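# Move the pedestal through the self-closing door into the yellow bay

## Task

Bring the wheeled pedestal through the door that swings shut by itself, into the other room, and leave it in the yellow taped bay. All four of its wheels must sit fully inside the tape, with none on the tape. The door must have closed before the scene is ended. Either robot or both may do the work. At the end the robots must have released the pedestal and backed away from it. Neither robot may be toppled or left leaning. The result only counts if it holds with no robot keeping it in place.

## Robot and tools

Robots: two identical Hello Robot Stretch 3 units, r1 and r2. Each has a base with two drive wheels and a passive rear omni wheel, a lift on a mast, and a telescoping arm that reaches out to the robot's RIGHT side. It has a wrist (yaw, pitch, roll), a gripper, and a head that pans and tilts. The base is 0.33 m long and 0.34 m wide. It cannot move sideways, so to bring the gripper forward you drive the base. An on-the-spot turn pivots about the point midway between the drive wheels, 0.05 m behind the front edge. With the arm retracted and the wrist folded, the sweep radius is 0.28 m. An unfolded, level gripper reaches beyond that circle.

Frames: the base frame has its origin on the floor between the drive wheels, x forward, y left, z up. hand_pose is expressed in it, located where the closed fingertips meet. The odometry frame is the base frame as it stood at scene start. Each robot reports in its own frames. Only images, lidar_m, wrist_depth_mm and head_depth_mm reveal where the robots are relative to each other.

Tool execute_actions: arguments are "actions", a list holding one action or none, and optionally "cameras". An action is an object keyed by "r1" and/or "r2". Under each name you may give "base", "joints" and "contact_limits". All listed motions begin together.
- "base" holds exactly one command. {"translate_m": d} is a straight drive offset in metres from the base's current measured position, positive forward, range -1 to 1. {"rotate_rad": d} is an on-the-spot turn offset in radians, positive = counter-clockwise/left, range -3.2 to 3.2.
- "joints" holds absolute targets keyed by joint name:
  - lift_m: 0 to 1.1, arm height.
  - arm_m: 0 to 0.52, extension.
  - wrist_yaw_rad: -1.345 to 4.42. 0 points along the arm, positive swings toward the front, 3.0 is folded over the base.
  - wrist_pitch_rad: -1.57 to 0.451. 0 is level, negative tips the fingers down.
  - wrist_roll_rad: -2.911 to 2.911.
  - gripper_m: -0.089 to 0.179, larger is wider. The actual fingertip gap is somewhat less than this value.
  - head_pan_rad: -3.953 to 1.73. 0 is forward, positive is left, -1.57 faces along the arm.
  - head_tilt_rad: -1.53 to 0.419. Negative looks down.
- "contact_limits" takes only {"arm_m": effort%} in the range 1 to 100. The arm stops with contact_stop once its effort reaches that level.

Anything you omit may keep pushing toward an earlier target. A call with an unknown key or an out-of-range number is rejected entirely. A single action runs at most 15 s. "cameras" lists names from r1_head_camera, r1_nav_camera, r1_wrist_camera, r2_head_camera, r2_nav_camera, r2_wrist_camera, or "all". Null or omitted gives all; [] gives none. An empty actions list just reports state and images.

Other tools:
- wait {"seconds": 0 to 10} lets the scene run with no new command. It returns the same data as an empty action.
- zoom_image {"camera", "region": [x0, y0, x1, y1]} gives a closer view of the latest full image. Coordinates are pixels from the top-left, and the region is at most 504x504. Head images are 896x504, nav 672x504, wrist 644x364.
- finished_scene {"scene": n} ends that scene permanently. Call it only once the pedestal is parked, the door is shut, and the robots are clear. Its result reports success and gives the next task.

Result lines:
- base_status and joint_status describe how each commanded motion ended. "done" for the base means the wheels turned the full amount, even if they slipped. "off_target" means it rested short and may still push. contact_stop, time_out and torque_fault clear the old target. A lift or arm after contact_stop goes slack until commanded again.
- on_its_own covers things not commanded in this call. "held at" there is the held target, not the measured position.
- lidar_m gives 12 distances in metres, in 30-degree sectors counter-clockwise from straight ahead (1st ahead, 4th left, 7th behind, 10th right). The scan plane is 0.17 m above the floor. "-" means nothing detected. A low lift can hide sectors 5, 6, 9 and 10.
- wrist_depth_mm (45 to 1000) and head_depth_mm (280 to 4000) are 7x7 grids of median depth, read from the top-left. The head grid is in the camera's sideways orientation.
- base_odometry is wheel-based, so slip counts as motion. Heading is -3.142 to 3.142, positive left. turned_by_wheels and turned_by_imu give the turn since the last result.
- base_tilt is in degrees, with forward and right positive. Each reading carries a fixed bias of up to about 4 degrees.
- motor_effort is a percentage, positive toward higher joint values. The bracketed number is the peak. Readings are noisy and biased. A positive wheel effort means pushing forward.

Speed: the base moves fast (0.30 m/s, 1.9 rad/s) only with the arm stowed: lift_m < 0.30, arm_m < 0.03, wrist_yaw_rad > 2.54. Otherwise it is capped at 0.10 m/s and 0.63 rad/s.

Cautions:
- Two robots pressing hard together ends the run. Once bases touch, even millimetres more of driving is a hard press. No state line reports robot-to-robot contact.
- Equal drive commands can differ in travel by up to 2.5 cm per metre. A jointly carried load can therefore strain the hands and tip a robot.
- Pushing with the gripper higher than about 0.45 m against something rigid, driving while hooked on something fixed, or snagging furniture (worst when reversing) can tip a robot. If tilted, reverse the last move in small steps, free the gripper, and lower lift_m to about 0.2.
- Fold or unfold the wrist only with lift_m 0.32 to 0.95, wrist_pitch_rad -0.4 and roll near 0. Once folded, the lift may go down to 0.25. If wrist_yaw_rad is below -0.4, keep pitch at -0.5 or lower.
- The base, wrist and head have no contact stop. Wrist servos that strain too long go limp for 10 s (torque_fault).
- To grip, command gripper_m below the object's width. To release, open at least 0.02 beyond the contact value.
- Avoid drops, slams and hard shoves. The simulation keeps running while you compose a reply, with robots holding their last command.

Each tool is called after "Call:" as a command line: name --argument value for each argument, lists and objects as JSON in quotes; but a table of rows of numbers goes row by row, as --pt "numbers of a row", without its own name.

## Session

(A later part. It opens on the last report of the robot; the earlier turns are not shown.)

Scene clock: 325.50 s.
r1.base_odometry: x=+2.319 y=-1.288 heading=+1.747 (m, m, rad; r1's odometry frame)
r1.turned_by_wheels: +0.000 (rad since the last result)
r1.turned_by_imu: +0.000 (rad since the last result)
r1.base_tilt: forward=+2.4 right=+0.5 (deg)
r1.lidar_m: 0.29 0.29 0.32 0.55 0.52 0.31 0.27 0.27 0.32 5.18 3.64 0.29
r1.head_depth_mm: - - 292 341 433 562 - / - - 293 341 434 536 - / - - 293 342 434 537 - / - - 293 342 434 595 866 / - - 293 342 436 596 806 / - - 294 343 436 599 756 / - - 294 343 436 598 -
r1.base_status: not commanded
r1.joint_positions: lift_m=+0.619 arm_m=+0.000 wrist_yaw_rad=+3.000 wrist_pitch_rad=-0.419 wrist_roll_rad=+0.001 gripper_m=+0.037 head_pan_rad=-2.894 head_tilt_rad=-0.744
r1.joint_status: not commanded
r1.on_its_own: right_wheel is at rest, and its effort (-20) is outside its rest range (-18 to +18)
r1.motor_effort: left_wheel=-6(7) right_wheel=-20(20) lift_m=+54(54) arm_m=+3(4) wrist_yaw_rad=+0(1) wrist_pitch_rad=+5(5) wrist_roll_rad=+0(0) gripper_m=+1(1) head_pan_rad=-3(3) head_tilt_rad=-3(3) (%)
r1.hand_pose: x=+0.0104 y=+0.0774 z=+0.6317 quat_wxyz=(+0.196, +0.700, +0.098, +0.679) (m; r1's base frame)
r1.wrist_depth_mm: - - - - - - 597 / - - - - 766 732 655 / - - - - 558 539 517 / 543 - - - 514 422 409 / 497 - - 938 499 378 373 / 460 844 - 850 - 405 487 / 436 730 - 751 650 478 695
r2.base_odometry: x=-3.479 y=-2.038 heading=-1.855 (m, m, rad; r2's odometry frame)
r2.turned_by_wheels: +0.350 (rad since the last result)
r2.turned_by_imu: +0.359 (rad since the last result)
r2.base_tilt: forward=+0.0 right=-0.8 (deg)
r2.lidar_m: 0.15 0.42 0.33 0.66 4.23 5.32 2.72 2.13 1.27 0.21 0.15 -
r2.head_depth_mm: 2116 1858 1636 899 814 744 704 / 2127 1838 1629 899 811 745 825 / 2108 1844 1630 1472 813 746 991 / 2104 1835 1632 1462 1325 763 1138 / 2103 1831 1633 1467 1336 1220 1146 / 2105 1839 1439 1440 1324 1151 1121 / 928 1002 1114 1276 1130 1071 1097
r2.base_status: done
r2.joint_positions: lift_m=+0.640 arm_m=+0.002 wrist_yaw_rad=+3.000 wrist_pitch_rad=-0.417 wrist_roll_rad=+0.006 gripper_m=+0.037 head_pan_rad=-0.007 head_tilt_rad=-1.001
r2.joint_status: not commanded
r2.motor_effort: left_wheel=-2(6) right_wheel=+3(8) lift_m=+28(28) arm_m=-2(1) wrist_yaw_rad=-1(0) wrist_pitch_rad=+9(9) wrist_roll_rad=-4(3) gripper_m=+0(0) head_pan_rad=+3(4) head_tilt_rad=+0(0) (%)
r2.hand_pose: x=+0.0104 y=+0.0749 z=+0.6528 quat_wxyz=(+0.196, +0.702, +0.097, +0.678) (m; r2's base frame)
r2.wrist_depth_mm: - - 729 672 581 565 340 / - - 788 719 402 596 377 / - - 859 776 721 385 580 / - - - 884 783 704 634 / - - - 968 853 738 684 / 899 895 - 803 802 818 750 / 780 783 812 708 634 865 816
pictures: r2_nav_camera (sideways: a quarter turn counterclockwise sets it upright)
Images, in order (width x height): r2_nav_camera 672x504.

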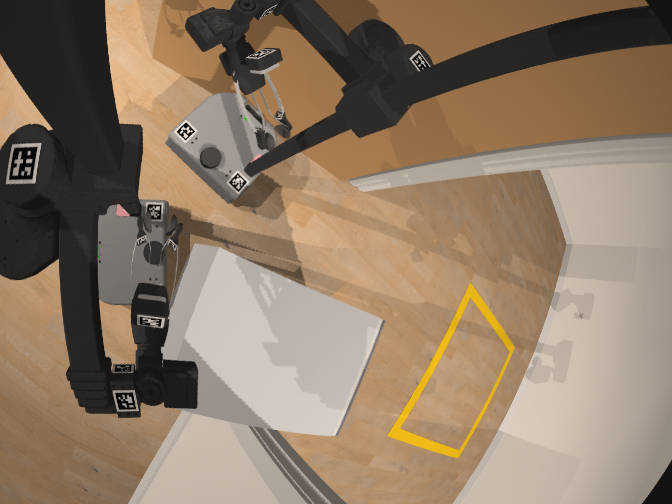

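Call:
execute_actions --actions '[{"r2":{"base":{"translate_m":-0.23}}}]' --cameras '[]'

Call:
execute_actions --actions '[{"r2":{"base":{"rotate_rad":-0.35}}}]' --cameras '["r2_nav_camera","r2_head_camera"]'

Scene clock: 330.17 s.
r1.base_odometry: x=+2.319 y=-1.288 heading=+1.747 (m, m, rad; r1's odometry frame)
r1.turned_by_wheels: +0.000 (rad since the last result)
r1.turned_by_imu: +0.001 (rad since the last result)
r1.base_tilt: forward=+2.4 right=+0.5 (deg)
r1.lidar_m: 0.48 0.29 0.32 0.55 0.51 0.31 0.27 0.27 0.32 5.24 3.62 0.49
r1.head_depth_mm: - - 292 341 432 562 - / - - 293 341 433 536 - / - - 293 342 435 537 - / - - 293 342 434 595 866 / - - 294 342 435 595 808 / - - 294 343 436 596 755 / - - 294 343 436 597 -
r1.base_status: not commanded
r1.joint_positions: lift_m=+0.619 arm_m=+0.000 wrist_yaw_rad=+3.000 wrist_pitch_rad=-0.419 wrist_roll_rad=+0.001 gripper_m=+0.037 head_pan_rad=-2.894 head_tilt_rad=-0.744
r1.joint_status: not commanded
r1.on_its_own: right_wheel is at rest, and its effort (-20) is outside its rest range (-18 to +18)
r1.motor_effort: left_wheel=-6(7) right_wheel=-20(20) lift_m=+54(54) arm_m=+4(4) wrist_yaw_rad=+0(0) wrist_pitch_rad=+6(5) wrist_roll_rad=+0(0) gripper_m=+1(0) head_pan_rad=-3(3) head_tilt_rad=-4(3) (%)
r1.hand_pose: x=+0.0104 y=+0.0774 z=+0.6317 quat_wxyz=(+0.196, +0.700, +0.098, +0.679) (m; r1's base frame)
r1.wrist_depth_mm: - - - - - - 601 / - - - - 767 733 639 / - - - - 568 530 518 / 550 - - - 513 423 410 / 499 - - 949 495 375 372 / 464 846 - 863 - 405 486 / 431 720 - 762 656 477 695
r2.base_odometry: x=-3.414 y=-1.817 heading=-1.855 (m, m, rad; r2's odometry frame)
r2.turned_by_wheels: +0.000 (rad since the last result)
r2.turned_by_imu: -0.001 (rad since the last result)
r2.base_tilt: forward=+0.0 right=-0.8 (deg)
r2.lidar_m: 0.35 0.49 0.74 0.76 4.46 5.12 2.55 2.00 1.81 0.83 0.37 0.34
r2.head_depth_mm: 2128 1844 1002 898 821 1051 1136 / 2101 1838 1002 898 835 1171 1123 / 2095 1844 1624 896 879 1202 1140 / 2112 1830 1622 1470 1041 1211 1139 / 2113 1829 1631 1462 1321 1220 1147 / 2055 1389 1537 1453 1211 1219 1120 / 1035 1138 1206 1225 1159 1181 1123
r2.base_status: done
r2.joint_positions: lift_m=+0.640 arm_m=+0.002 wrist_yaw_rad=+3.000 wrist_pitch_rad=-0.417 wrist_roll_rad=+0.006 gripper_m=+0.037 head_pan_rad=-0.007 head_tilt_rad=-1.001
r2.joint_status: not commanded
r2.motor_effort: left_wheel=-2(6) right_wheel=+3(4) lift_m=+28(28) arm_m=-1(1) wrist_yaw_rad=+0(0) wrist_pitch_rad=+9(9) wrist_roll_rad=-4(3) gripper_m=+0(0) head_pan_rad=+3(4) head_tilt_rad=+0(0) (%)
r2.hand_pose: x=+0.0104 y=+0.0749 z=+0.6528 quat_wxyz=(+0.196, +0.702, +0.097, +0.678) (m; r2's base frame)
r2.wrist_depth_mm: - - - - 698 450 587 / - - - - 741 686 608 / - - - - 827 759 679 / - - - - 883 825 723 / - - - - 963 871 788 / 891 894 - 940 778 776 804 / 772 791 790 820 797 671 823
pictures: none
No camera images: the call's "cameras" was empty. Leave "cameras" out to get every camera's image.

Scene clock: 331.90 s.
r1.base_odometry: x=+2.319 y=-1.288 heading=+1.747 (m, m, rad; r1's odometry frame)
r1.turned_by_wheels: +0.000 (rad since the last result)
r1.turned_by_imu: +0.000 (rad since the last result)
r1.base_tilt: forward=+2.4 right=+0.5 (deg)
r1.lidar_m: 0.49 0.29 0.32 0.55 0.52 0.31 0.27 0.27 0.32 5.23 3.65 0.44
r1.head_depth_mm: - - 292 341 433 561 - / - - 292 341 433 537 - / - - 293 342 434 538 - / - - 293 342 435 596 865 / - - 293 342 435 597 809 / - - 294 343 435 596 756 / - - 294 343 436 597 -
r1.base_status: not commanded
r1.joint_positions: lift_m=+0.619 arm_m=+0.000 wrist_yaw_rad=+3.000 wrist_pitch_rad=-0.419 wrist_roll_rad=+0.001 gripper_m=+0.037 head_pan_rad=-2.894 head_tilt_rad=-0.744
r1.joint_status: not commanded
r1.on_its_own: right_wheel is at rest, and its effort (-20) is outside its rest range (-18 to +18)
r1.motor_effort: left_wheel=-7(6) right_wheel=-20(20) lift_m=+54(54) arm_m=+4(4) wrist_yaw_rad=+1(1) wrist_pitch_rad=+5(5) wrist_roll_rad=-1(0) gripper_m=+0(0) head_pan_rad=-3(4) head_tilt_rad=-3(3) (%)
r1.hand_pose: x=+0.0104 y=+0.0774 z=+0.6317 quat_wxyz=(+0.196, +0.700, +0.098, +0.679) (m; r1's base frame)
r1.wrist_depth_mm: - - - - - - 599 / - - - - 769 735 646 / - - - - 563 535 521 / 545 - - - 514 416 411 / 496 - - 959 492 381 369 / 460 859 - 840 - 406 485 / 430 712 - 774 653 479 692
r2.base_odometry: x=-3.415 y=-1.817 heading=-2.205 (m, m, rad; r2's odometry frame)
r2.turned_by_wheels: -0.350 (rad since the last result)
r2.turned_by_imu: -0.359 (rad since the last result)
r2.base_tilt: forward=+0.1 right=-0.8 (deg)
r2.lidar_m: 0.34 0.36 0.48 0.74 3.24 5.15 3.86 2.27 1.97 1.26 0.74 0.35
r2.head_depth_mm: 2110 1846 967 933 1274 1216 1134 / 2109 1836 998 896 865 1209 1123 / 2102 1833 997 896 887 1202 1138 / 2112 1835 996 899 911 1214 1146 / 2112 1835 1008 895 935 1221 1149 / 2105 1853 1637 1460 1304 1215 1122 / 2102 1849 1623 1464 1312 1197 1118
r2.base_status: done
r2.joint_positions: lift_m=+0.640 arm_m=+0.002 wrist_yaw_rad=+3.000 wrist_pitch_rad=-0.417 wrist_roll_rad=+0.006 gripper_m=+0.037 head_pan_rad=-0.007 head_tilt_rad=-1.001
r2.joint_status: not commanded
r2.motor_effort: left_wheel=+2(7) right_wheel=-4(9) lift_m=+28(27) arm_m=+0(2) wrist_yaw_rad=+0(0) wrist_pitch_rad=+10(9) wrist_roll_rad=-4(4) gripper_m=+0(0) head_pan_rad=+4(4) head_tilt_rad=+0(0) (%)
r2.hand_pose: x=+0.0104 y=+0.0749 z=+0.6528 quat_wxyz=(+0.196, +0.702, +0.097, +0.678) (m; r2's base frame)
r2.wrist_depth_mm: - - 730 718 493 736 743 / - - 792 787 784 541 802 / - - 847 880 874 860 903 / - - 962 962 970 928 - / - - - - 956 - - / 882 892 - 910 771 979 975 / 768 785 799 806 801 855 371
pictures: r2_head_camera (sideways: a quarter turn clockwise sets it upright), r2_nav_camera (sideways: a quarter turn counterclockwise sets it upright)
Images, in order (width x height): r2_head_camera 896x504, r2_nav_camera 672x504.

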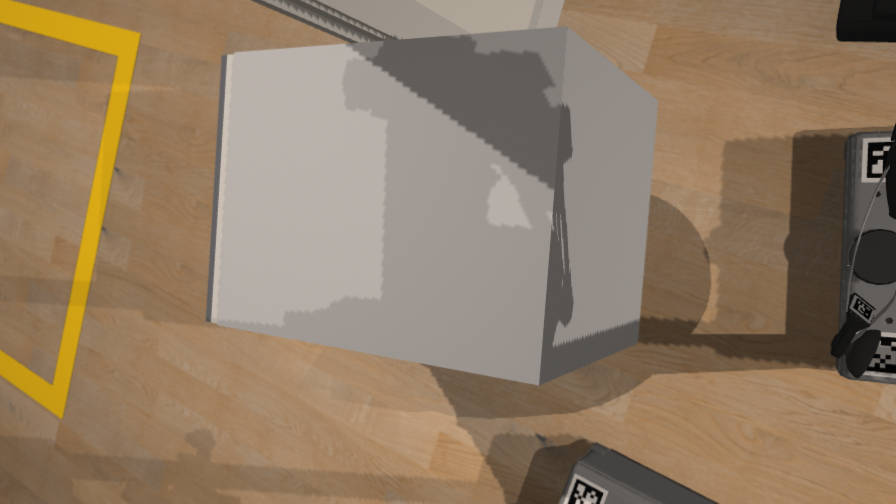

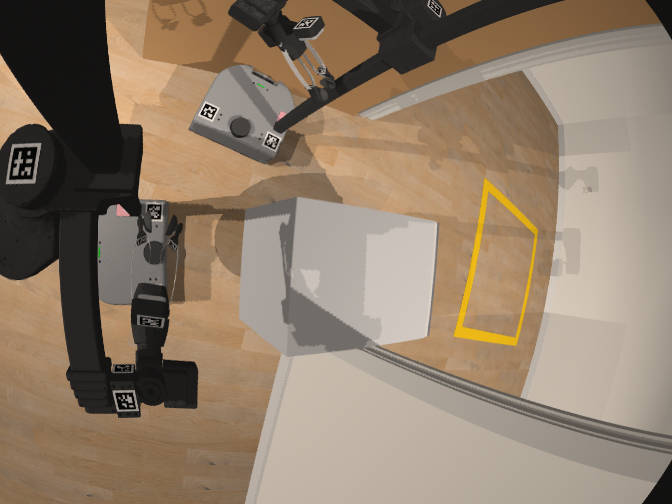

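Call:
zoom_image --camera "r2_head_camera" --region '[230, 0, 730, 130]'

Region (230, 0, 730, 130) of r2_head_camera's 896x504 image, scaled by 1.008, with more detail than that image has; it fills the top 131 rows of this view, and the rest is white.

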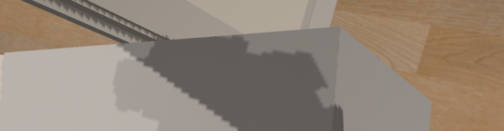

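Call:
execute_actions --actions '[{"r2":{"base":{"translate_m":0.45}}}]' --cameras '["r2_nav_camera","r2_head_camera"]'

Scene clock: 356.60 s.
r1.base_odometry: x=+2.319 y=-1.288 heading=+1.747 (m, m, rad; r1's odometry frame)
r1.turned_by_wheels: +0.000 (rad since the last result)
r1.turned_by_imu: +0.001 (rad since the last result)
r1.base_tilt: forward=+2.4 right=+0.5 (deg)
r1.lidar_m: 2.28 0.31 0.37 0.55 0.52 0.31 0.27 0.27 0.32 5.22 3.63 2.59
r1.head_depth_mm: - - 292 341 433 562 - / - - 292 341 433 536 - / - - 293 342 434 537 - / - - 293 342 434 595 866 / - - 293 343 435 596 808 / - - 294 343 436 597 755 / - - 294 343 436 598 -
r1.base_status: not commanded
r1.joint_positions: lift_m=+0.619 arm_m=+0.000 wrist_yaw_rad=+3.000 wrist_pitch_rad=-0.419 wrist_roll_rad=+0.001 gripper_m=+0.037 head_pan_rad=-2.894 head_tilt_rad=-0.744
r1.joint_status: not commanded
r1.on_its_own: right_wheel is at rest, and its effort (-20) is outside its rest range (-18 to +18)
r1.motor_effort: left_wheel=-6(7) right_wheel=-20(20) lift_m=+54(54) arm_m=+4(4) wrist_yaw_rad=+0(0) wrist_pitch_rad=+6(5) wrist_roll_rad=-1(0) gripper_m=+1(0) head_pan_rad=-3(4) head_tilt_rad=-3(3) (%)
r1.hand_pose: x=+0.0104 y=+0.0774 z=+0.6317 quat_wxyz=(+0.196, +0.700, +0.098, +0.679) (m; r1's base frame)
r1.wrist_depth_mm: - - - - - - 255 / - - - 859 767 704 268 / - - - 812 559 542 300 / 548 - - 893 517 491 786 / 495 - - 943 537 517 917 / 459 852 - 864 - 447 845 / 437 716 - 766 651 578 577
r2.base_odometry: x=-3.681 y=-2.180 heading=-2.205 (m, m, rad; r2's odometry frame)
r2.turned_by_wheels: +0.001 (rad since the last result)
r2.turned_by_imu: -0.035 (rad since the last result)
r2.base_tilt: forward=+0.0 right=-0.8 (deg)
r2.lidar_m: - - 0.15 0.45 0.75 5.14 4.36 2.45 2.09 0.20 0.15 -
r2.head_depth_mm: 2123 1853 1644 1412 837 745 702 / 2118 1849 1625 898 813 742 711 / 2122 1862 1653 896 812 745 699 / 2130 1842 1641 897 814 743 698 / 2100 1841 1639 896 812 744 698 / 2124 1843 1642 1460 1303 761 711 / 2122 1830 1622 1470 1332 1216 1123
r2.base_status: translate_m off_target (by the wheels' count: +0.4499 of +0.4500)
r2.joint_positions: lift_m=+0.640 arm_m=+0.002 wrist_yaw_rad=+3.000 wrist_pitch_rad=-0.417 wrist_roll_rad=+0.006 gripper_m=+0.037 head_pan_rad=-0.006 head_tilt_rad=-0.998
r2.joint_status: not commanded
r2.on_its_own: left_wheel is at rest, and its effort (+21) is outside its rest range (-18 to +18)
r2.motor_effort: left_wheel=+21(49) right_wheel=+3(84) lift_m=+28(29) arm_m=+0(1) wrist_yaw_rad=+0(1) wrist_pitch_rad=+9(10) wrist_roll_rad=-3(4) gripper_m=+0(0) head_pan_rad=+3(4) head_tilt_rad=-2(2) (%)
r2.hand_pose: x=+0.0104 y=+0.0749 z=+0.6528 quat_wxyz=(+0.196, +0.702, +0.097, +0.678) (m; r2's base frame)
r2.wrist_depth_mm: 635 - 461 693 698 763 - / 714 720 713 763 754 - - / 812 800 763 844 861 - - / - 907 743 916 957 - - / - 964 - - - - - / 907 786 - 934 977 351 355 / 765 768 705 783 289 297 303
pictures: r2_head_camera (sideways: a quarter turn clockwise sets it upright), r2_nav_camera (sideways: a quarter turn counterclockwise sets it upright)
Images, in order (width x height): r2_head_camera 896x504, r2_nav_camera 672x504.

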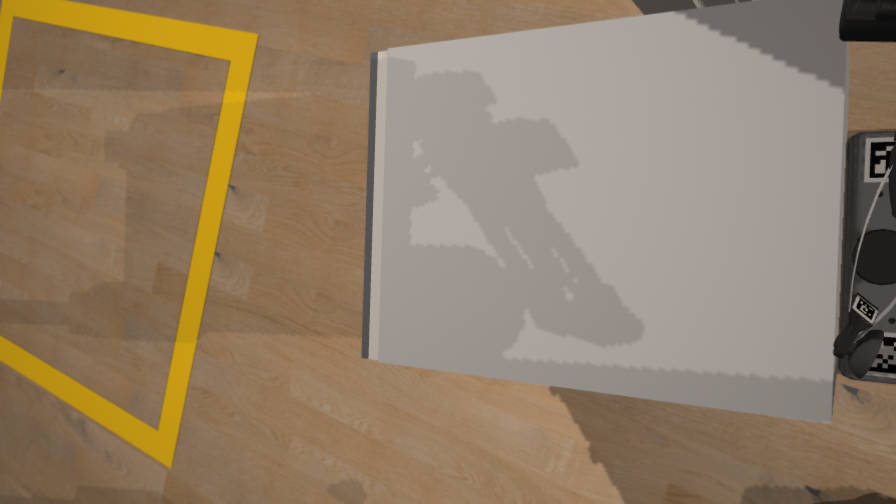

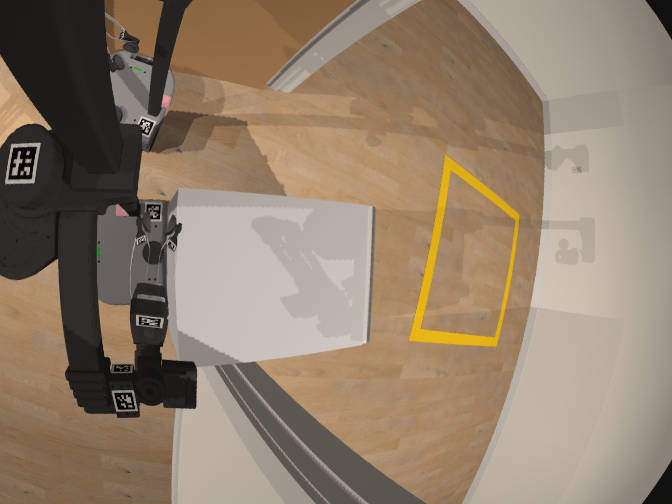

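Call:
execute_actions --actions '[{"r2":{"base":{"translate_m":0.15},"joints":{"head_pan_rad":-0.9,"head_tilt_rad":-1.2}}}]' --cameras '["r2_nav_camera","r2_head_camera"]'

Scene clock: 360.90 s.
r1.base_odometry: x=+2.319 y=-1.288 heading=+1.747 (m, m, rad; r1's odometry frame)
r1.turned_by_wheels: +0.000 (rad since the last result)
r1.turned_by_imu: +0.001 (rad since the last result)
r1.base_tilt: forward=+2.4 right=+0.5 (deg)
r1.lidar_m: 2.27 0.78 0.39 0.55 0.51 0.31 0.27 0.27 0.32 5.23 3.65 2.59
r1.head_depth_mm: - - 292 341 433 562 - / - - 293 341 434 536 - / - - 293 342 434 538 - / - - 293 342 435 594 864 / - - 293 343 435 596 810 / - - 293 343 435 596 757 / - - 294 343 436 598 -
r1.base_status: not commanded
r1.joint_positions: lift_m=+0.619 arm_m=+0.000 wrist_yaw_rad=+3.000 wrist_pitch_rad=-0.419 wrist_roll_rad=+0.001 gripper_m=+0.037 head_pan_rad=-2.894 head_tilt_rad=-0.744
r1.joint_status: not commanded
r1.on_its_own: right_wheel is at rest, and its effort (-20) is outside its rest range (-18 to +18)
r1.motor_effort: left_wheel=-6(6) right_wheel=-20(20) lift_m=+54(54) arm_m=+4(4) wrist_yaw_rad=+1(1) wrist_pitch_rad=+5(5) wrist_roll_rad=+0(0) gripper_m=+1(1) head_pan_rad=-3(4) head_tilt_rad=-3(3) (%)
r1.hand_pose: x=+0.0104 y=+0.0774 z=+0.6317 quat_wxyz=(+0.196, +0.700, +0.098, +0.679) (m; r1's base frame)
r1.wrist_depth_mm: - - - - - 702 605 / - - - 856 719 687 647 / - - - 796 579 701 708 / 541 - - 904 615 771 814 / 500 - - 970 710 832 941 / 465 844 - 845 - 662 839 / 430 718 - 766 639 620 713
r2.base_odometry: x=-3.770 y=-2.300 heading=-2.205 (m, m, rad; r2's odometry frame)
r2.turned_by_wheels: +0.000 (rad since the last result)
r2.turned_by_imu: +0.001 (rad since the last result)
r2.base_tilt: forward=+0.0 right=-0.8 (deg)
r2.lidar_m: - - 0.15 0.70 0.52 1.05 4.41 2.49 2.12 0.20 0.15 -
r2.head_depth_mm: 1605 371 428 540 1285 1191 - / 1653 1533 552 631 - 1212 - / 1650 1517 1421 887 788 - - / 1650 1523 1433 817 769 - - / 1651 1535 1429 817 770 733 1116 / 1642 1524 869 819 771 728 1114 / 1635 1525 873 817 770 733 1136
r2.base_status: translate_m off_target (by the wheels' count: +0.1499 of +0.1500)
r2.joint_positions: lift_m=+0.640 arm_m=+0.002 wrist_yaw_rad=+3.000 wrist_pitch_rad=-0.417 wrist_roll_rad=+0.006 gripper_m=+0.037 head_pan_rad=-0.893 head_tilt_rad=-1.186
r2.joint_status: all done
r2.motor_effort: left_wheel=+14(29) right_wheel=+14(35) lift_m=+28(28) arm_m=-1(0) wrist_yaw_rad=+0(1) wrist_pitch_rad=+9(9) wrist_roll_rad=-4(4) gripper_m=+0(0) head_pan_rad=-4(49) head_tilt_rad=-10(33) (%)
r2.hand_pose: x=+0.0104 y=+0.0749 z=+0.6528 quat_wxyz=(+0.196, +0.702, +0.097, +0.678) (m; r2's base frame)
r2.wrist_depth_mm: 646 - 662 684 711 - - / 563 703 727 716 792 - - / 764 797 802 815 869 - - / 857 867 883 901 - - - / 979 859 - - - - - / 864 717 - 943 975 352 358 / 745 724 788 810 290 299 301
pictures: r2_head_camera (sideways: a quarter turn clockwise sets it upright), r2_nav_camera (sideways: a quarter turn counterclockwise sets it upright)
Images, in order (width x height): r2_head_camera 896x504, r2_nav_camera 672x504.

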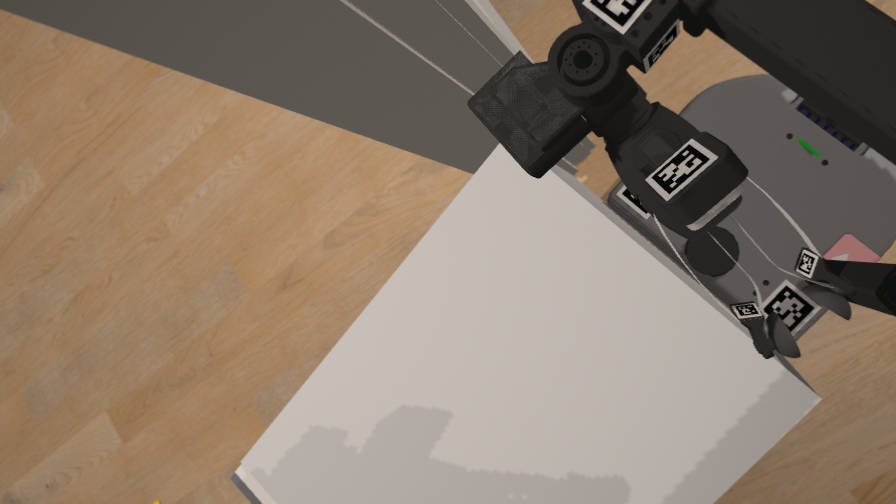

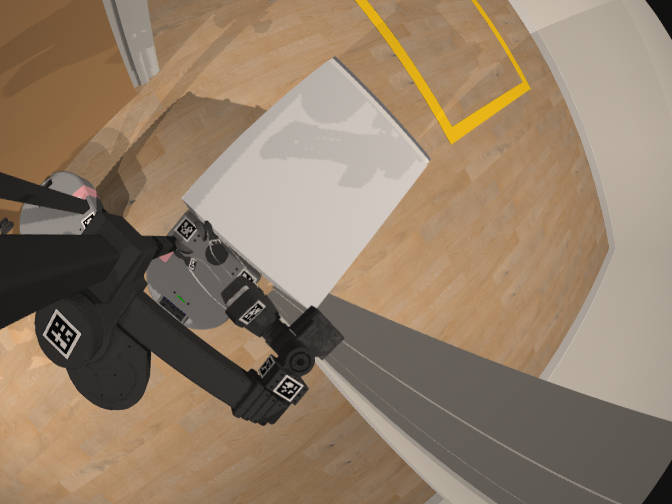

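Call:
execute_actions --actions '[{"r2":{"base":{"translate_m":0.55},"joints":{"head_pan_rad":0.0,"head_tilt_rad":-1.0}}}]' --cameras '["r2_nav_camera","r2_head_camera","r1_nav_camera"]'

Scene clock: 376.53 s.
r1.base_odometry: x=+2.319 y=-1.288 heading=+1.747 (m, m, rad; r1's odometry frame)
r1.turned_by_wheels: +0.000 (rad since the last result)
r1.turned_by_imu: +0.001 (rad since the last result)
r1.base_tilt: forward=+2.5 right=+0.5 (deg)
r1.lidar_m: 2.28 0.78 0.81 0.86 0.52 0.31 0.27 0.27 0.32 5.23 3.65 2.59
r1.head_depth_mm: - - 292 341 433 562 - / - - 292 341 433 536 - / - - 293 342 434 537 - / - - 293 342 434 594 865 / - - 293 343 435 596 808 / - - 294 343 436 596 757 / - - 294 343 436 598 -
r1.base_status: not commanded
r1.joint_positions: lift_m=+0.619 arm_m=+0.000 wrist_yaw_rad=+3.000 wrist_pitch_rad=-0.419 wrist_roll_rad=+0.001 gripper_m=+0.037 head_pan_rad=-2.894 head_tilt_rad=-0.744
r1.joint_status: not commanded
r1.on_its_own: right_wheel is at rest, and its effort (-20) is outside its rest range (-18 to +18)
r1.motor_effort: left_wheel=-6(6) right_wheel=-20(20) lift_m=+54(54) arm_m=+4(4) wrist_yaw_rad=+1(0) wrist_pitch_rad=+5(5) wrist_roll_rad=+0(0) gripper_m=+1(1) head_pan_rad=-4(4) head_tilt_rad=-4(3) (%)
r1.hand_pose: x=+0.0104 y=+0.0774 z=+0.6317 quat_wxyz=(+0.196, +0.700, +0.098, +0.679) (m; r1's base frame)
r1.wrist_depth_mm: - - - - - - 599 / - - - - - - 660 / - - - - - - 713 / 543 - - - - 858 815 / 504 - - - - 920 918 / 458 854 - 877 - 850 851 / 434 718 - 763 749 740 724
r2.base_odometry: x=-4.095 y=-2.744 heading=-2.204 (m, m, rad; r2's odometry frame)
r2.turned_by_wheels: +0.000 (rad since the last result)
r2.turned_by_imu: +0.004 (rad since the last result)
r2.base_tilt: forward=+0.0 right=-0.8 (deg)
r2.lidar_m: - - 0.15 0.73 0.73 0.86 4.70 0.52 0.70 0.20 0.15 -
r2.head_depth_mm: 2114 1849 1624 1428 839 745 703 / 2115 1842 1635 897 814 743 710 / 2116 1830 1638 895 811 744 697 / 2106 1839 1628 898 812 744 698 / 2114 1839 1629 894 811 744 702 / 2094 1835 1628 1439 1292 749 1087 / 2110 1850 1633 1464 1325 1218 1119
r2.base_status: translate_m off_target (by the wheels' count: +0.5499 of +0.5500)
r2.joint_positions: lift_m=+0.640 arm_m=+0.002 wrist_yaw_rad=+3.000 wrist_pitch_rad=-0.417 wrist_roll_rad=+0.006 gripper_m=+0.037 head_pan_rad=-0.007 head_tilt_rad=-1.001
r2.joint_status: all done
r2.motor_effort: left_wheel=+18(25) right_wheel=+7(40) lift_m=+28(28) arm_m=-1(0) wrist_yaw_rad=+0(0) wrist_pitch_rad=+9(9) wrist_roll_rad=-3(4) gripper_m=+0(0) head_pan_rad=+4(49) head_tilt_rad=+0(23) (%)
r2.hand_pose: x=+0.0104 y=+0.0749 z=+0.6528 quat_wxyz=(+0.196, +0.702, +0.097, +0.678) (m; r2's base frame)
r2.wrist_depth_mm: 631 - 981 - - - - / 683 690 - - - - - / 751 738 - - - - - / 817 824 - - - - - / 894 931 - - - - - / 892 910 - 968 - 351 356 / 758 789 788 801 290 298 304
pictures: r1_nav_camera (sideways: a quarter turn counterclockwise sets it upright), r2_head_camera (sideways: a quarter turn clockwise sets it upright), r2_nav_camera (sideways: a quarter turn counterclockwise sets it upright)
Images, in order (width x height): r1_nav_camera 672x504, r2_head_camera 896x504, r2_nav_camera 672x504.

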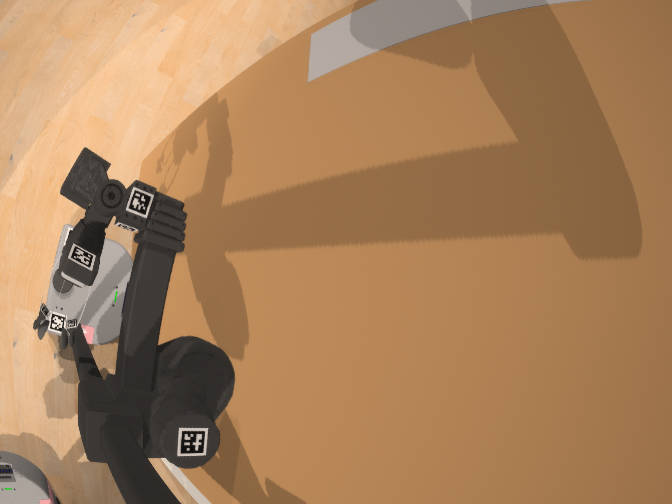

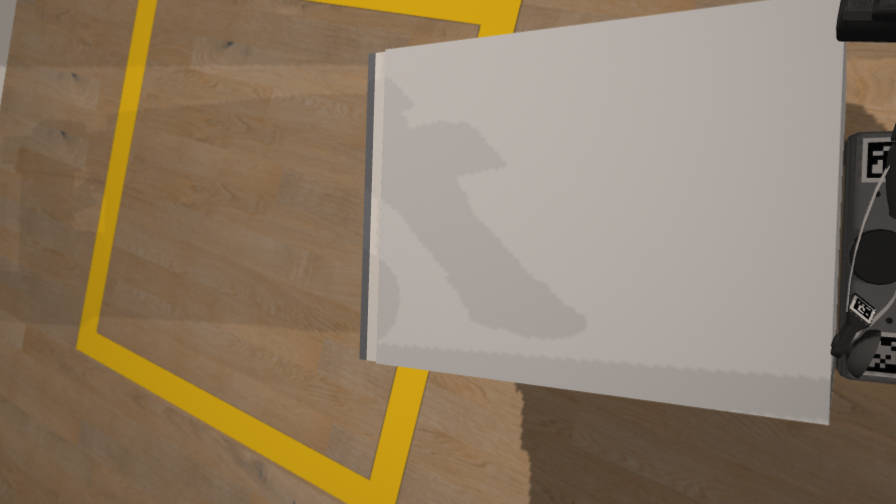

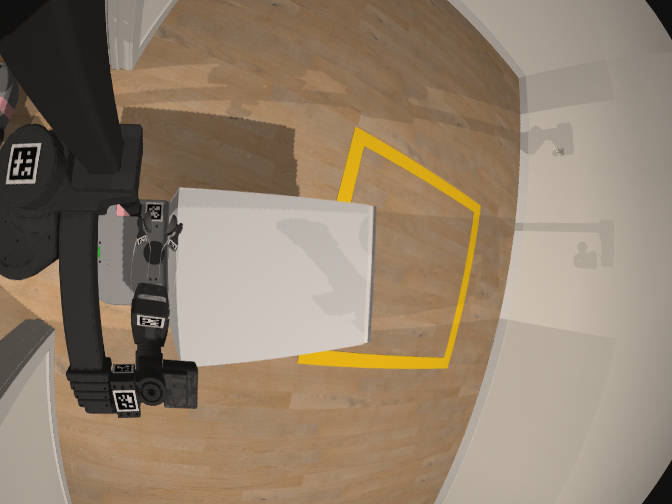

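Call:
execute_actions --actions '[{"r1":{"base":{"translate_m":1.0}},"r2":{"base":{"translate_m":0.98}}}]' --cameras '["r2_nav_camera","r2_head_camera","r1_nav_camera"]'

Scene clock: 392.63 s.
r1.base_odometry: x=+2.145 y=-0.304 heading=+1.747 (m, m, rad; r1's odometry frame)
r1.turned_by_wheels: +0.000 (rad since the last result)
r1.turned_by_imu: +0.008 (rad since the last result)
r1.base_tilt: forward=+2.4 right=+0.5 (deg)
r1.lidar_m: 1.47 0.79 0.56 0.54 0.55 0.72 1.86 3.32 4.47 5.19 2.18 1.55
r1.head_depth_mm: 2752 2943 2303 1876 1539 1334 - / 2843 3073 2350 1850 1535 1366 - / 2906 3113 2365 1848 1530 1356 - / 2961 3165 2311 1823 1513 1288 1146 / 2975 3117 2283 1813 1495 1282 1159 / 3085 3066 2281 1800 1491 1279 1175 / 3147 3004 2249 1795 1483 1267 -
r1.base_status: done
r1.joint_positions: lift_m=+0.619 arm_m=+0.000 wrist_yaw_rad=+3.000 wrist_pitch_rad=-0.419 wrist_roll_rad=+0.001 gripper_m=+0.037 head_pan_rad=-2.894 head_tilt_rad=-0.744
r1.joint_status: not commanded
r1.motor_effort: left_wheel=+2(9) right_wheel=-2(11) lift_m=+54(54) arm_m=+4(3) wrist_yaw_rad=+0(0) wrist_pitch_rad=+5(6) wrist_roll_rad=-1(0) gripper_m=+1(0) head_pan_rad=-4(3) head_tilt_rad=-3(4) (%)
r1.hand_pose: x=+0.0104 y=+0.0774 z=+0.6317 quat_wxyz=(+0.196, +0.700, +0.098, +0.679) (m; r1's base frame)
r1.wrist_depth_mm: 454 - 504 532 553 579 619 / 491 - 550 572 606 642 681 / 532 560 601 625 668 706 767 / 568 607 667 694 749 795 852 / 634 669 721 811 833 891 940 / 695 750 - 838 - 852 843 / 753 775 - 765 739 741 735
r2.base_odometry: x=-4.675 y=-3.534 heading=-2.204 (m, m, rad; r2's odometry frame)
r2.turned_by_wheels: +0.000 (rad since the last result)
r2.turned_by_imu: +0.006 (rad since the last result)
r2.base_tilt: forward=+0.0 right=-0.8 (deg)
r2.lidar_m: - - 0.15 2.27 1.54 1.37 1.40 1.51 2.49 0.20 0.15 -
r2.head_depth_mm: 1445 1711 1645 1424 837 745 702 / 1485 1746 1646 896 814 747 711 / 1537 1762 1639 898 813 742 698 / 1575 1780 1643 896 812 743 697 / 1628 1803 1631 896 810 743 702 / 1683 1836 1632 1441 1298 762 1081 / 1738 1826 1620 1463 1317 1218 1119
r2.base_status: translate_m off_target (by the wheels' count: +0.9799 of +0.9800)
r2.joint_positions: lift_m=+0.640 arm_m=+0.002 wrist_yaw_rad=+3.000 wrist_pitch_rad=-0.417 wrist_roll_rad=+0.006 gripper_m=+0.037 head_pan_rad=-0.007 head_tilt_rad=-1.001
r2.joint_status: not commanded
r2.motor_effort: left_wheel=+16(27) right_wheel=+12(37) lift_m=+28(28) arm_m=-1(1) wrist_yaw_rad=+0(1) wrist_pitch_rad=+10(9) wrist_roll_rad=-3(3) gripper_m=+0(0) head_pan_rad=+3(4) head_tilt_rad=+0(0) (%)
r2.hand_pose: x=+0.0104 y=+0.0749 z=+0.6528 quat_wxyz=(+0.196, +0.702, +0.097, +0.678) (m; r2's base frame)
r2.wrist_depth_mm: - - - - - - - / - - - - - - - / - - - - - - - / - - - - - - - / - - - - - - - / 892 938 - 934 - 350 355 / 775 788 793 807 291 301 303
pictures: r1_nav_camera (sideways: a quarter turn counterclockwise sets it upright), r2_head_camera (sideways: a quarter turn clockwise sets it upright), r2_nav_camera (sideways: a quarter turn counterclockwise sets it upright)
Images, in order (width x height): r1_nav_camera 672x504, r2_head_camera 896x504, r2_nav_camera 672x504.

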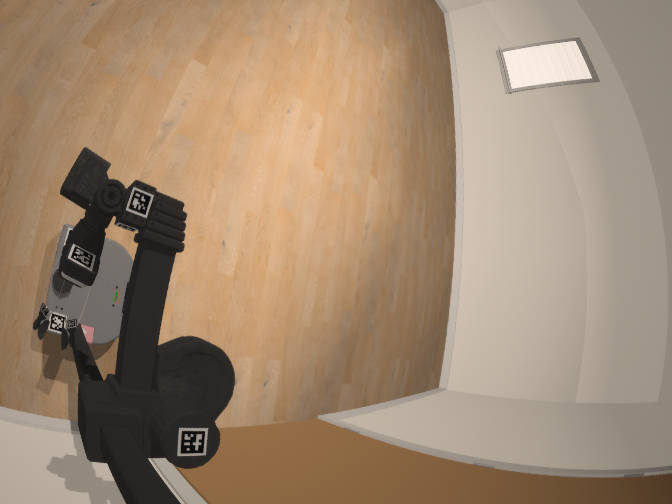

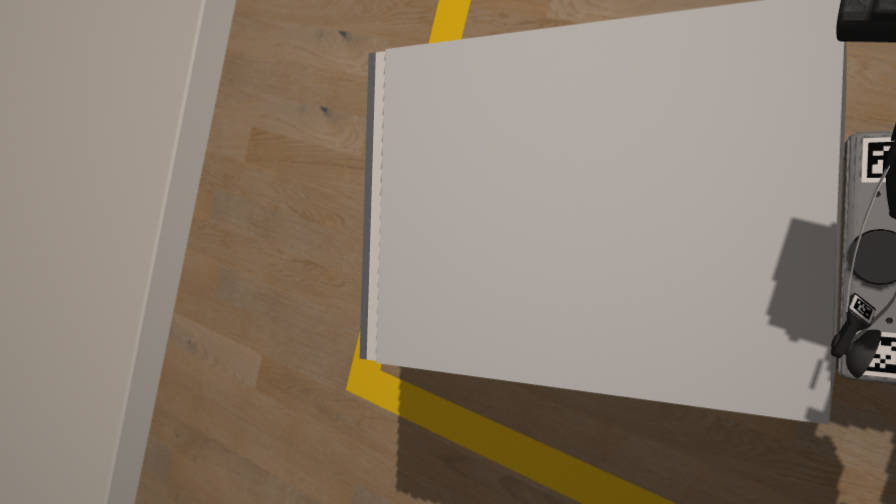

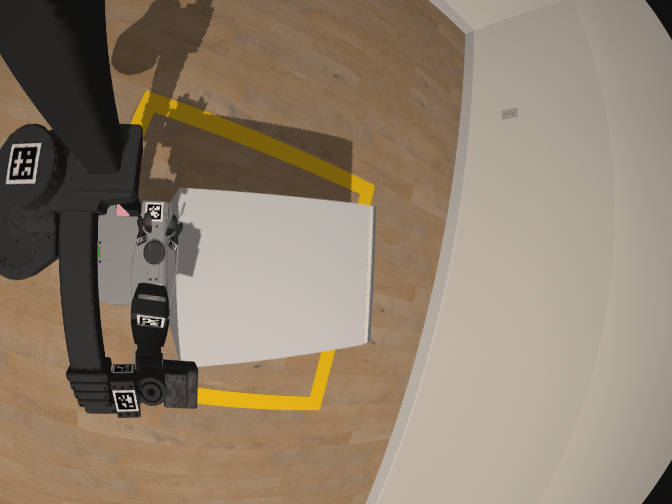

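Call:
execute_actions --actions '[{"r2":{"base":{"translate_m":-0.45},"joints":{"head_tilt_rad":-0.8}}}]'

Scene clock: 402.77 s.
r1.base_odometry: x=+2.145 y=-0.304 heading=+1.747 (m, m, rad; r1's odometry frame)
r1.turned_by_wheels: +0.000 (rad since the last result)
r1.turned_by_imu: +0.001 (rad since the last result)
r1.base_tilt: forward=+2.4 right=+0.5 (deg)
r1.lidar_m: 1.48 0.79 0.56 0.53 0.55 0.74 1.86 3.35 4.46 5.18 2.17 1.55
r1.head_depth_mm: 2757 2982 2306 1876 1545 1341 - / 2808 3084 2371 1859 1536 1366 - / 2890 3100 2353 1858 1527 1356 - / 2931 3143 2319 1828 1501 1288 1150 / 2977 3127 2290 1816 1504 1280 1163 / 3076 3071 2274 1802 1490 1272 1177 / 3140 3036 2253 1789 1483 1272 -
r1.base_status: not commanded
r1.joint_positions: lift_m=+0.619 arm_m=+0.000 wrist_yaw_rad=+3.000 wrist_pitch_rad=-0.419 wrist_roll_rad=+0.001 gripper_m=+0.037 head_pan_rad=-2.894 head_tilt_rad=-0.744
r1.joint_status: not commanded
r1.motor_effort: left_wheel=+2(3) right_wheel=-2(3) lift_m=+54(54) arm_m=+4(4) wrist_yaw_rad=-1(1) wrist_pitch_rad=+6(5) wrist_roll_rad=+0(0) gripper_m=+1(0) head_pan_rad=-3(4) head_tilt_rad=-3(3) (%)
r1.hand_pose: x=+0.0104 y=+0.0774 z=+0.6317 quat_wxyz=(+0.196, +0.700, +0.098, +0.679) (m; r1's base frame)
r1.wrist_depth_mm: 461 - 507 528 559 590 621 / 490 - 551 571 606 643 673 / 525 559 598 624 676 703 758 / 575 611 663 701 740 807 864 / 639 669 729 792 822 906 940 / 716 758 - 849 - 864 842 / 762 773 - 762 758 739 737
r2.base_odometry: x=-4.409 y=-3.171 heading=-2.204 (m, m, rad; r2's odometry frame)
r2.turned_by_wheels: +0.000 (rad since the last result)
r2.turned_by_imu: -0.001 (rad since the last result)
r2.base_tilt: forward=+0.0 right=-0.8 (deg)
r2.lidar_m: 0.50 0.52 2.38 1.82 1.01 0.96 0.96 1.01 1.72 2.38 2.27 0.52
r2.head_depth_mm: 1716 1954 2010 1701 1416 1297 1157 / 1762 1996 1929 1041 938 1233 1162 / 1808 2068 1233 1042 938 1203 1158 / 1859 2133 1236 1042 935 1220 1155 / 1904 2206 1858 1038 935 1224 1157 / 1966 2249 1992 1689 1435 1290 1155 / 2017 2299 2001 1704 1453 1286 1153
r2.base_status: done
r2.joint_positions: lift_m=+0.640 arm_m=+0.002 wrist_yaw_rad=+3.000 wrist_pitch_rad=-0.417 wrist_roll_rad=+0.006 gripper_m=+0.037 head_pan_rad=-0.007 head_tilt_rad=-0.803
r2.joint_status: all done
r2.motor_effort: left_wheel=+0(9) right_wheel=+0(5) lift_m=+28(28) arm_m=+0(0) wrist_yaw_rad=+0(0) wrist_pitch_rad=+10(9) wrist_roll_rad=-4(3) gripper_m=+0(0) head_pan_rad=+3(4) head_tilt_rad=+2(23) (%)
r2.hand_pose: x=+0.0104 y=+0.0749 z=+0.6528 quat_wxyz=(+0.196, +0.702, +0.097, +0.678) (m; r2's base frame)
r2.wrist_depth_mm: 925 - - - - - - / 927 - - - - - - / 965 - - - - - - / 968 - - - - - - / 991 - - - - - - / 883 909 - 953 979 985 - / 779 773 805 806 813 863 873
pictures: r1_head_camera (sideways: a quarter turn clockwise sets it upright), r1_nav_camera (sideways: a quarter turn counterclockwise sets it upright), r1_wrist_camera, r2_head_camera (sideways: a quarter turn clockwise sets it upright), r2_nav_camera (sideways: a quarter turn counterclockwise sets it upright), r2_wrist_camera
Images, in order (width x height): r1_head_camera 896x504, r1_nav_camera 672x504, r1_wrist_camera 644x364, r2_head_camera 896x504, r2_nav_camera 672x504, r2_wrist_camera 644x364.

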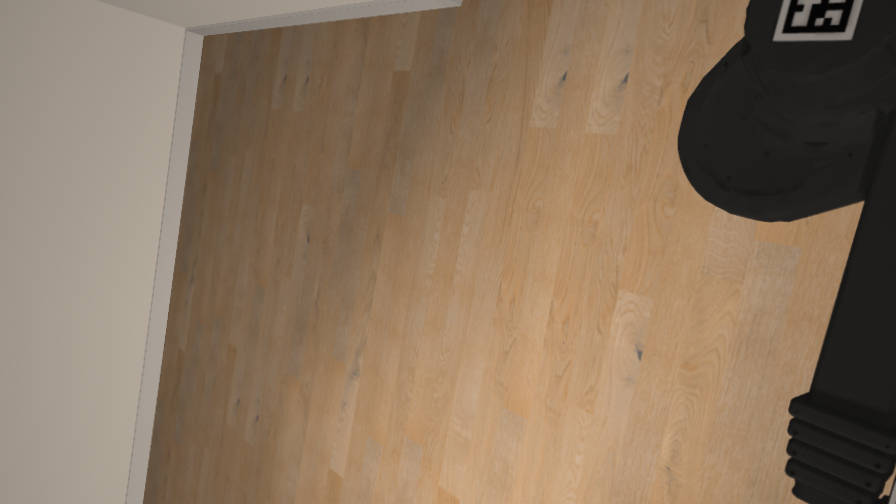

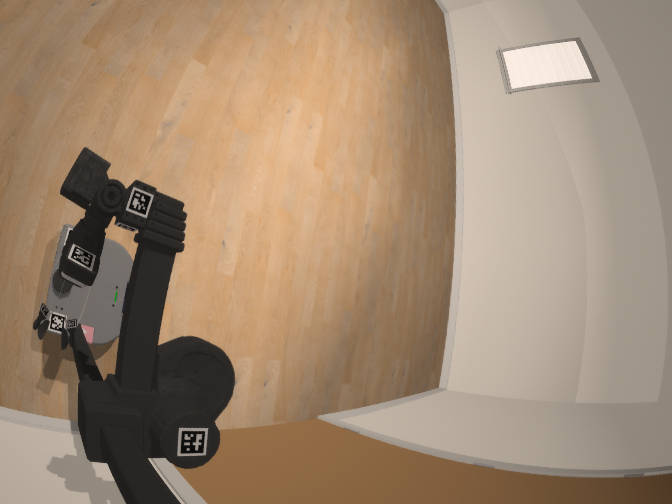

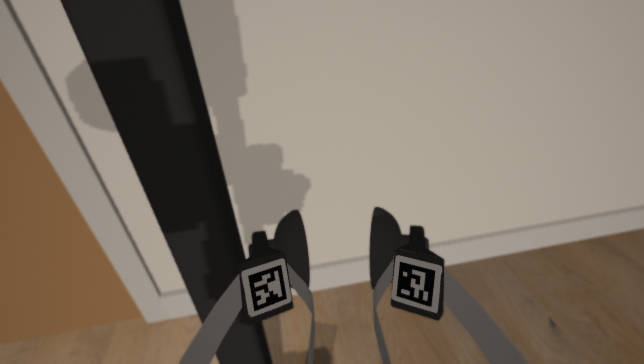

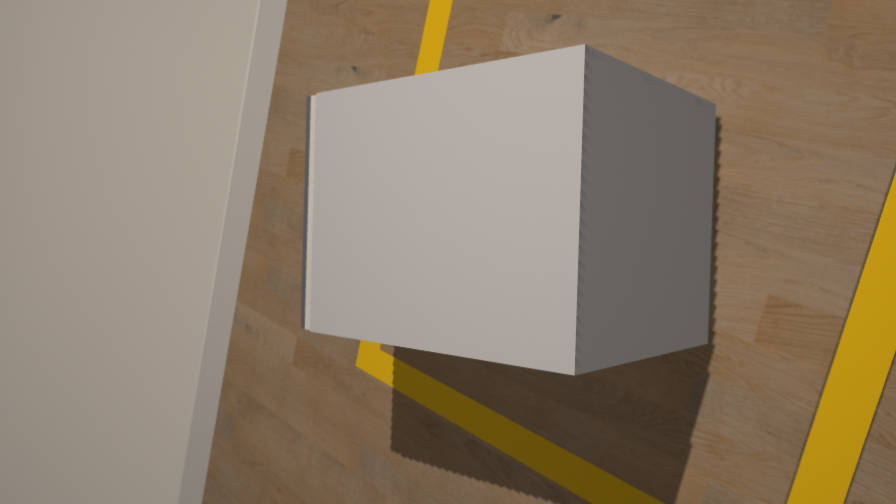

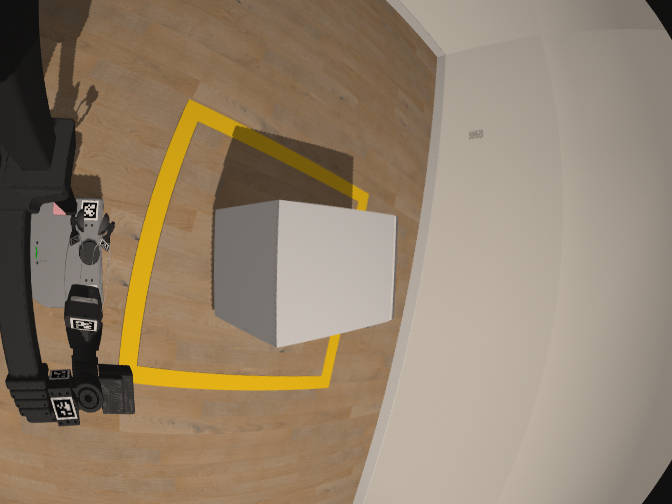

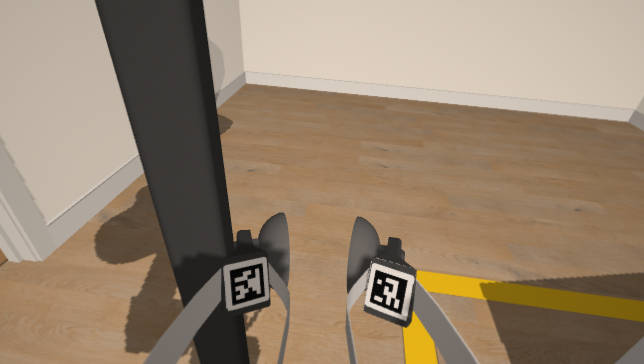

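Call:
finished_scene --scene 2

The scene is finished: the task was done.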